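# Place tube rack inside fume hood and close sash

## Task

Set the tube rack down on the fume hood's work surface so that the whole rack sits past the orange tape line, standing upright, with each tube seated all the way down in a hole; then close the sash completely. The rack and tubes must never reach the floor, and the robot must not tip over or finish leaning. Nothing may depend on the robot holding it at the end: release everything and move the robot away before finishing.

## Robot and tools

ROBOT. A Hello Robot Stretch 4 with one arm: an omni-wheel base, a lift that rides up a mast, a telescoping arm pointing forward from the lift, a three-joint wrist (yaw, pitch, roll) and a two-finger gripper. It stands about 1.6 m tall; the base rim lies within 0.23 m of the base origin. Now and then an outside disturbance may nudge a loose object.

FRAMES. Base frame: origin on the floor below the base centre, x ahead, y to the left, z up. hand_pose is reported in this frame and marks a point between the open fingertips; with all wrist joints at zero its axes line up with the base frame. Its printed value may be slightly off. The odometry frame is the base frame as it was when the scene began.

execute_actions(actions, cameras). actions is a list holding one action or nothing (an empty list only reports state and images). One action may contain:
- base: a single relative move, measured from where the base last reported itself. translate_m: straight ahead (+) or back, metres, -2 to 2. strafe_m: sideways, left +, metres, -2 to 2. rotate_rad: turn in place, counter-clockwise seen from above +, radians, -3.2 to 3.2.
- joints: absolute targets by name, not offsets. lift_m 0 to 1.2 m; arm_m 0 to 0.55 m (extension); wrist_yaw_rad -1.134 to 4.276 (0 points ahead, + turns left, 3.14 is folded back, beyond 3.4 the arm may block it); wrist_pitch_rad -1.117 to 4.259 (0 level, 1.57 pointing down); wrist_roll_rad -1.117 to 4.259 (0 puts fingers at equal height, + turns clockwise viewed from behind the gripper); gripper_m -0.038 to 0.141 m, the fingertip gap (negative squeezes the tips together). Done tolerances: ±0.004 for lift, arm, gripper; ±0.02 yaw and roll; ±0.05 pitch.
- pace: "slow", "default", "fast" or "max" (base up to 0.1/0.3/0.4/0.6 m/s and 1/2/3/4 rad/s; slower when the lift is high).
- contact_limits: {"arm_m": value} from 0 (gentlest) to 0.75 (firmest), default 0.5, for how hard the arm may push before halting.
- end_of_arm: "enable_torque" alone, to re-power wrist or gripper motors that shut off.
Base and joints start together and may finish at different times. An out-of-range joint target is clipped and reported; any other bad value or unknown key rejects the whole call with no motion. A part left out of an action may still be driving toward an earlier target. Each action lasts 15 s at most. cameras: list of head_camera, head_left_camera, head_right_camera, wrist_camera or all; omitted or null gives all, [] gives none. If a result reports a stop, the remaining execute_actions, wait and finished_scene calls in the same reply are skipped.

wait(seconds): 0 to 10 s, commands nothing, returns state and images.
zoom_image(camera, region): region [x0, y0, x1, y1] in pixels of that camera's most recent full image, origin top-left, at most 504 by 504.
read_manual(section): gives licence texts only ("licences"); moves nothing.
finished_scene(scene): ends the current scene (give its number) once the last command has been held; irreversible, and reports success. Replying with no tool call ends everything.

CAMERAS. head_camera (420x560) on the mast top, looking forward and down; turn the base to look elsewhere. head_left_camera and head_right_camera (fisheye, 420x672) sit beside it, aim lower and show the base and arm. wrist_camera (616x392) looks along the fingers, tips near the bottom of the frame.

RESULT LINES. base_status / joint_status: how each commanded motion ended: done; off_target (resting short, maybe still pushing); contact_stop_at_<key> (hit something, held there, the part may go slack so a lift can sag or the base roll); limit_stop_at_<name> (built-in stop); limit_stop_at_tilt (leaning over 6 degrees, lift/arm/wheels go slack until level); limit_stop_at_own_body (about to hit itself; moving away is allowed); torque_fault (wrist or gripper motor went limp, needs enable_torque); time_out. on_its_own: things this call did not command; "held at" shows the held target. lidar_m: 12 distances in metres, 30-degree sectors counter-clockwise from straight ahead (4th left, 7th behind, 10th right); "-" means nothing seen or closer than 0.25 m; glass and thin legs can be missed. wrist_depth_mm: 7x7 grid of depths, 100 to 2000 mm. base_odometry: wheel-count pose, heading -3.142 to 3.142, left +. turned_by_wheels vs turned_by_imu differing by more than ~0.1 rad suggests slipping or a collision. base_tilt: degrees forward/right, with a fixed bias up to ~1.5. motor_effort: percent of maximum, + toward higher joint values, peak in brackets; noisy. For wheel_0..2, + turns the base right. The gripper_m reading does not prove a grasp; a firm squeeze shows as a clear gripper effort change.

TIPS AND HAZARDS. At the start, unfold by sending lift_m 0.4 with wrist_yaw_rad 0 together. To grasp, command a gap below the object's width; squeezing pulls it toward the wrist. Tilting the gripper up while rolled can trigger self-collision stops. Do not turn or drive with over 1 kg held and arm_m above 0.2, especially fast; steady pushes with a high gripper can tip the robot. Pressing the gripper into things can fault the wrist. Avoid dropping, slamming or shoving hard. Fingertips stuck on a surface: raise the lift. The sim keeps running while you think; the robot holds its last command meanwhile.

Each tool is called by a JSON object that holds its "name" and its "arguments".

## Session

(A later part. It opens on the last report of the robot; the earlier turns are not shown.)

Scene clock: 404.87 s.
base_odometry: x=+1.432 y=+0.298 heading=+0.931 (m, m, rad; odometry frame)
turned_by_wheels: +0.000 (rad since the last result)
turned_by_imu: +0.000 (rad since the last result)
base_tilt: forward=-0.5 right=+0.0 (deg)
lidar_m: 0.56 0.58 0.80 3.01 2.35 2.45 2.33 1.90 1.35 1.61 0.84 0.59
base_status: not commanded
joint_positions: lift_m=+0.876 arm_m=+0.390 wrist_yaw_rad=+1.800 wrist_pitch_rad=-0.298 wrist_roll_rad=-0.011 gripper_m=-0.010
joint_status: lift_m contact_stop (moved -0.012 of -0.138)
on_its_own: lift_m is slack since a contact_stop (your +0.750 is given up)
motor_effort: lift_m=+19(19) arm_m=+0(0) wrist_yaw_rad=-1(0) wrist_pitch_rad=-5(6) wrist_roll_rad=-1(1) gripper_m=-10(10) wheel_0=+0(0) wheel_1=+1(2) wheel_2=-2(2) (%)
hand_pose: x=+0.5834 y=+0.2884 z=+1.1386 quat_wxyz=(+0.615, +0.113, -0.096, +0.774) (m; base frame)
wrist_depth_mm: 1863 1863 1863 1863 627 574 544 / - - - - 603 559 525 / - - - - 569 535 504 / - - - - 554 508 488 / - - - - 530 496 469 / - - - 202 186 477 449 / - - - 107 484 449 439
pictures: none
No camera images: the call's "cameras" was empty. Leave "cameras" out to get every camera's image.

{"name": "execute_actions", "arguments": {"actions": [{"joints":{"lift_m":0.75},"pace":"slow"}], "cameras": ["head_left_camera","head_camera"]}}

Scene clock: 408.07 s.
base_odometry: x=+1.432 y=+0.298 heading=+0.931 (m, m, rad; odometry frame)
turned_by_wheels: +0.000 (rad since the last result)
turned_by_imu: +0.000 (rad since the last result)
base_tilt: forward=-0.6 right=+0.0 (deg)
lidar_m: 0.55 0.59 0.79 3.00 2.33 2.46 2.34 1.90 1.35 1.60 0.86 0.58
base_status: not commanded
joint_positions: lift_m=+0.866 arm_m=+0.390 wrist_yaw_rad=+1.800 wrist_pitch_rad=-0.298 wrist_roll_rad=-0.011 gripper_m=-0.010
joint_status: lift_m contact_stop (moved -0.010 of -0.126)
on_its_own: lift_m is slack since a contact_stop (your +0.750 is given up)
motor_effort: lift_m=+19(21) arm_m=+0(0) wrist_yaw_rad=-1(1) wrist_pitch_rad=-5(5) wrist_roll_rad=-1(1) gripper_m=-9(9) wheel_0=+0(0) wheel_1=+1(2) wheel_2=-2(2) (%)
hand_pose: x=+0.5834 y=+0.2884 z=+1.1286 quat_wxyz=(+0.615, +0.113, -0.096, +0.774) (m; base frame)
wrist_depth_mm: 1863 1863 1921 1863 627 574 544 / - - - - 597 559 525 / - - - - 574 535 504 / - - - - 554 512 488 / - - - - 530 492 469 / - - - 202 186 477 452 / - - - 107 484 449 439
pictures: head_camera, head_left_camera
Images, in order (width x height): head_camera 420x560, head_left_camera 420x672.

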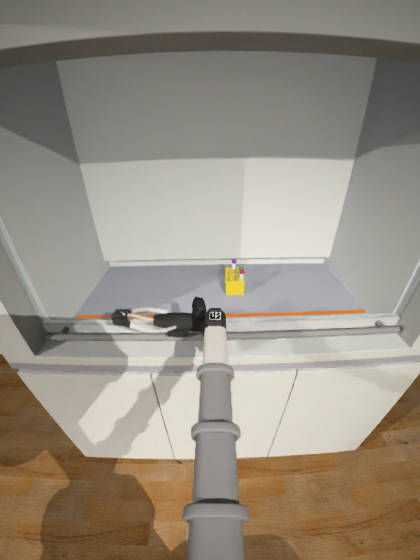

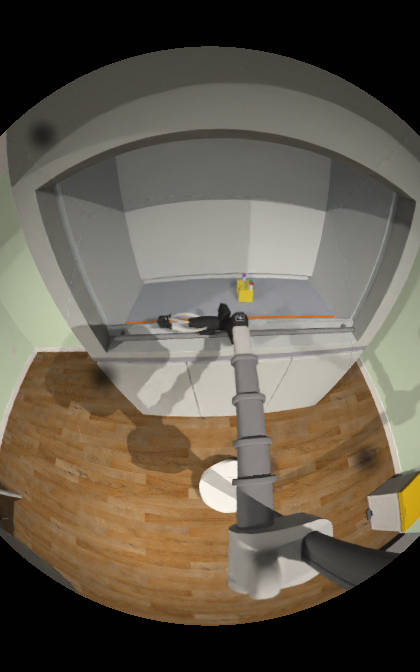

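{"name": "execute_actions", "arguments": {"actions": [{"joints":{"lift_m":0.75},"pace":"slow"}], "cameras": []}}

Scene clock: 411.30 s.
base_odometry: x=+1.432 y=+0.298 heading=+0.931 (m, m, rad; odometry frame)
turned_by_wheels: +0.000 (rad since the last result)
turned_by_imu: +0.000 (rad since the last result)
base_tilt: forward=-0.5 right=+0.1 (deg)
lidar_m: 0.56 0.57 0.79 3.02 2.31 2.47 2.32 1.91 1.34 1.60 0.83 0.58
base_status: not commanded
joint_positions: lift_m=+0.856 arm_m=+0.390 wrist_yaw_rad=+1.800 wrist_pitch_rad=-0.298 wrist_roll_rad=-0.011 gripper_m=-0.010
joint_status: lift_m contact_stop (moved -0.010 of -0.116)
on_its_own: lift_m is slack since a contact_stop (your +0.750 is given up)
motor_effort: lift_m=+19(18) arm_m=+0(0) wrist_yaw_rad=+1(1) wrist_pitch_rad=-5(5) wrist_roll_rad=-1(1) gripper_m=-10(9) wheel_0=+0(1) wheel_1=+1(2) wheel_2=-2(2) (%)
hand_pose: x=+0.5834 y=+0.2884 z=+1.1187 quat_wxyz=(+0.615, +0.113, -0.096, +0.774) (m; base frame)
wrist_depth_mm: 1863 1921 1921 1983 621 574 549 / - - - - 603 554 525 / - - - - 574 535 504 / - - - - 554 512 484 / - - - - 530 492 469 / - - - 202 186 473 452 / - - - 107 488 449 439
pictures: none
No camera images: the call's "cameras" was empty. Leave "cameras" out to get every camera's image.

{"name": "execute_actions", "arguments": {"actions": [{"joints":{"lift_m":0.75},"pace":"slow"}], "cameras": []}}

Scene clock: 413.77 s.
base_odometry: x=+1.432 y=+0.298 heading=+0.931 (m, m, rad; odometry frame)
turned_by_wheels: +0.000 (rad since the last result)
turned_by_imu: +0.000 (rad since the last result)
base_tilt: forward=-0.5 right=+0.0 (deg)
lidar_m: 0.55 0.57 0.79 3.02 2.33 2.47 2.33 1.90 1.34 1.58 0.83 0.58
base_status: not commanded
joint_positions: lift_m=+0.846 arm_m=+0.390 wrist_yaw_rad=+1.800 wrist_pitch_rad=-0.298 wrist_roll_rad=-0.011 gripper_m=-0.010
joint_status: lift_m contact_stop (moved -0.010 of -0.106)
on_its_own: lift_m is slack since a contact_stop (your +0.750 is given up)
motor_effort: lift_m=+19(19) arm_m=+0(0) wrist_yaw_rad=-1(1) wrist_pitch_rad=-5(5) wrist_roll_rad=-1(1) gripper_m=-9(9) wheel_0=-1(0) wheel_1=+1(1) wheel_2=-2(2) (%)
hand_pose: x=+0.5834 y=+0.2884 z=+1.1088 quat_wxyz=(+0.615, +0.113, -0.096, +0.774) (m; base frame)
wrist_depth_mm: 1921 1921 1921 1983 621 574 544 / - - - - 597 554 525 / - - - - 574 535 504 / - - - - 554 508 484 / - - - - 525 488 469 / - - - 202 186 477 452 / - - - 107 484 445 439
pictures: none
No camera images: the call's "cameras" was empty. Leave "cameras" out to get every camera's image.

{"name": "execute_actions", "arguments": {"actions": [{"joints":{"lift_m":0.75},"pace":"slow"}], "cameras": []}}

Scene clock: 416.80 s.
base_odometry: x=+1.432 y=+0.298 heading=+0.931 (m, m, rad; odometry frame)
turned_by_wheels: +0.000 (rad since the last result)
turned_by_imu: +0.000 (rad since the last result)
base_tilt: forward=-0.6 right=+0.0 (deg)
lidar_m: 0.56 0.58 0.77 3.01 2.34 2.46 2.31 1.91 1.32 1.61 0.81 0.56
base_status: not commanded
joint_positions: lift_m=+0.843 arm_m=+0.390 wrist_yaw_rad=+1.800 wrist_pitch_rad=-0.298 wrist_roll_rad=-0.011 gripper_m=-0.010
joint_status: lift_m contact_stop (moved -0.003 of -0.096)
on_its_own: lift_m is slack since a contact_stop (your +0.750 is given up)
motor_effort: lift_m=+12(17) arm_m=+0(0) wrist_yaw_rad=-1(1) wrist_pitch_rad=-4(5) wrist_roll_rad=-1(1) gripper_m=-9(10) wheel_0=+0(0) wheel_1=+2(2) wheel_2=-2(2) (%)
hand_pose: x=+0.5834 y=+0.2884 z=+1.1056 quat_wxyz=(+0.615, +0.113, -0.096, +0.774) (m; base frame)
wrist_depth_mm: 1983 1921 1921 1983 627 574 549 / - - - - 597 554 525 / - - - - 574 530 504 / - - - - 559 512 492 / - - - - 535 492 473 / - - - 201 186 473 452 / - - - 107 488 449 439
pictures: none
No camera images: the call's "cameras" was empty. Leave "cameras" out to get every camera's image.

Bottomed out. Lift off and retract.

{"name": "execute_actions", "arguments": {"actions": [{"joints":{"lift_m":0.9},"pace":"fast"}], "cameras": []}}

{"name": "execute_actions", "arguments": {"actions": [{"joints":{"arm_m":0.0,"wrist_yaw_rad":0.0,"wrist_pitch_rad":0.1,"lift_m":0.9},"base":{"translate_m":-0.15},"pace":"fast"}], "cameras": ["head_camera","wrist_camera"]}}

Scene clock: 422.73 s.
base_odometry: x=+1.432 y=+0.298 heading=+0.931 (m, m, rad; odometry frame)
turned_by_wheels: +0.000 (rad since the last result)
turned_by_imu: +0.000 (rad since the last result)
base_tilt: forward=-0.5 right=+0.0 (deg)
lidar_m: 0.55 0.56 0.79 3.01 2.33 2.48 2.33 1.91 1.35 1.60 0.84 0.60
base_status: not commanded
joint_positions: lift_m=+0.900 arm_m=+0.390 wrist_yaw_rad=+1.800 wrist_pitch_rad=-0.298 wrist_roll_rad=-0.011 gripper_m=-0.010
joint_status: all done
motor_effort: lift_m=+22(24) arm_m=+0(0) wrist_yaw_rad=+0(1) wrist_pitch_rad=-5(6) wrist_roll_rad=+0(1) gripper_m=-10(10) wheel_0=-1(1) wheel_1=+2(2) wheel_2=-2(1) (%)
hand_pose: x=+0.5834 y=+0.2884 z=+1.1627 quat_wxyz=(+0.615, +0.113, -0.096, +0.774) (m; base frame)
wrist_depth_mm: 1808 1863 1808 1921 621 569 544 / - - - - 597 554 525 / - - - - 574 530 508 / - - - - 554 512 488 / - - - - 530 492 466 / - - - 202 186 473 455 / - - - 107 488 449 439
pictures: none
No camera images: the call's "cameras" was empty. Leave "cameras" out to get every camera's image.

Scene clock: 424.63 s.
base_odometry: x=+1.342 y=+0.178 heading=+0.931 (m, m, rad; odometry frame)
turned_by_wheels: +0.000 (rad since the last result)
turned_by_imu: +0.000 (rad since the last result)
base_tilt: forward=-0.5 right=-0.1 (deg)
lidar_m: 0.69 0.74 0.98 2.65 2.27 2.30 2.17 1.93 1.29 1.29 1.06 0.76
base_status: done
joint_positions: lift_m=+0.900 arm_m=+0.001 wrist_yaw_rad=+0.000 wrist_pitch_rad=+0.102 wrist_roll_rad=-0.011 gripper_m=-0.010
joint_status: all done
motor_effort: lift_m=+22(22) arm_m=-6(11) wrist_yaw_rad=-1(14) wrist_pitch_rad=-6(5) wrist_roll_rad=-1(1) gripper_m=-10(10) wheel_0=-1(14) wheel_1=+0(5) wheel_2=+0(14) (%)
hand_pose: x=+0.4590 y=-0.0874 z=+1.0486 quat_wxyz=(+0.999, -0.005, +0.051, +0.000) (m; base frame)
wrist_depth_mm: 904 1098 1078 1078 1078 1060 854 / 917 1118 1118 1118 1098 1098 854 / 904 1138 1138 1118 1138 1118 831 / 904 1160 1160 1138 1160 1138 820 / 554 549 544 544 544 539 535 / 530 517 512 202 186 508 512 / 535 525 525 107 521 521 517
pictures: head_camera, wrist_camera
Images, in order (width x height): head_camera 420x560, wrist_camera 616x392.

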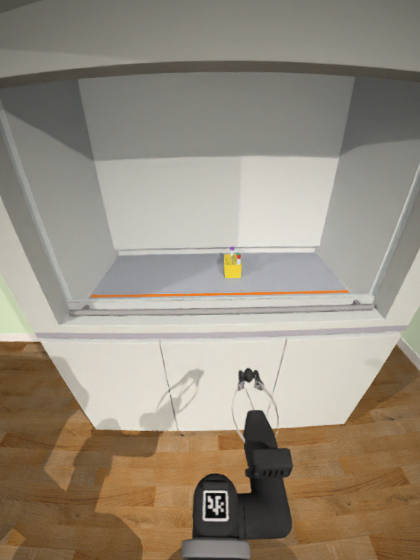

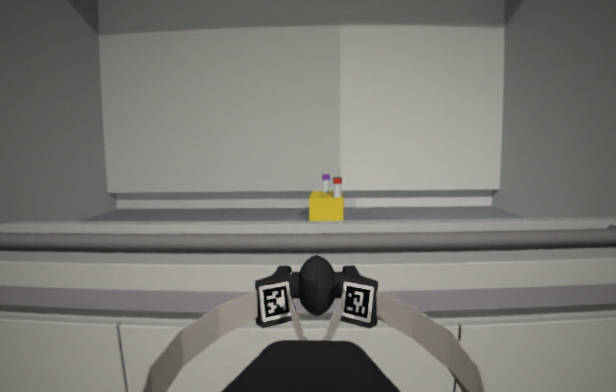

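{"name": "finished_scene", "arguments": {"scene": 1}}

The scene is finished: the task was done.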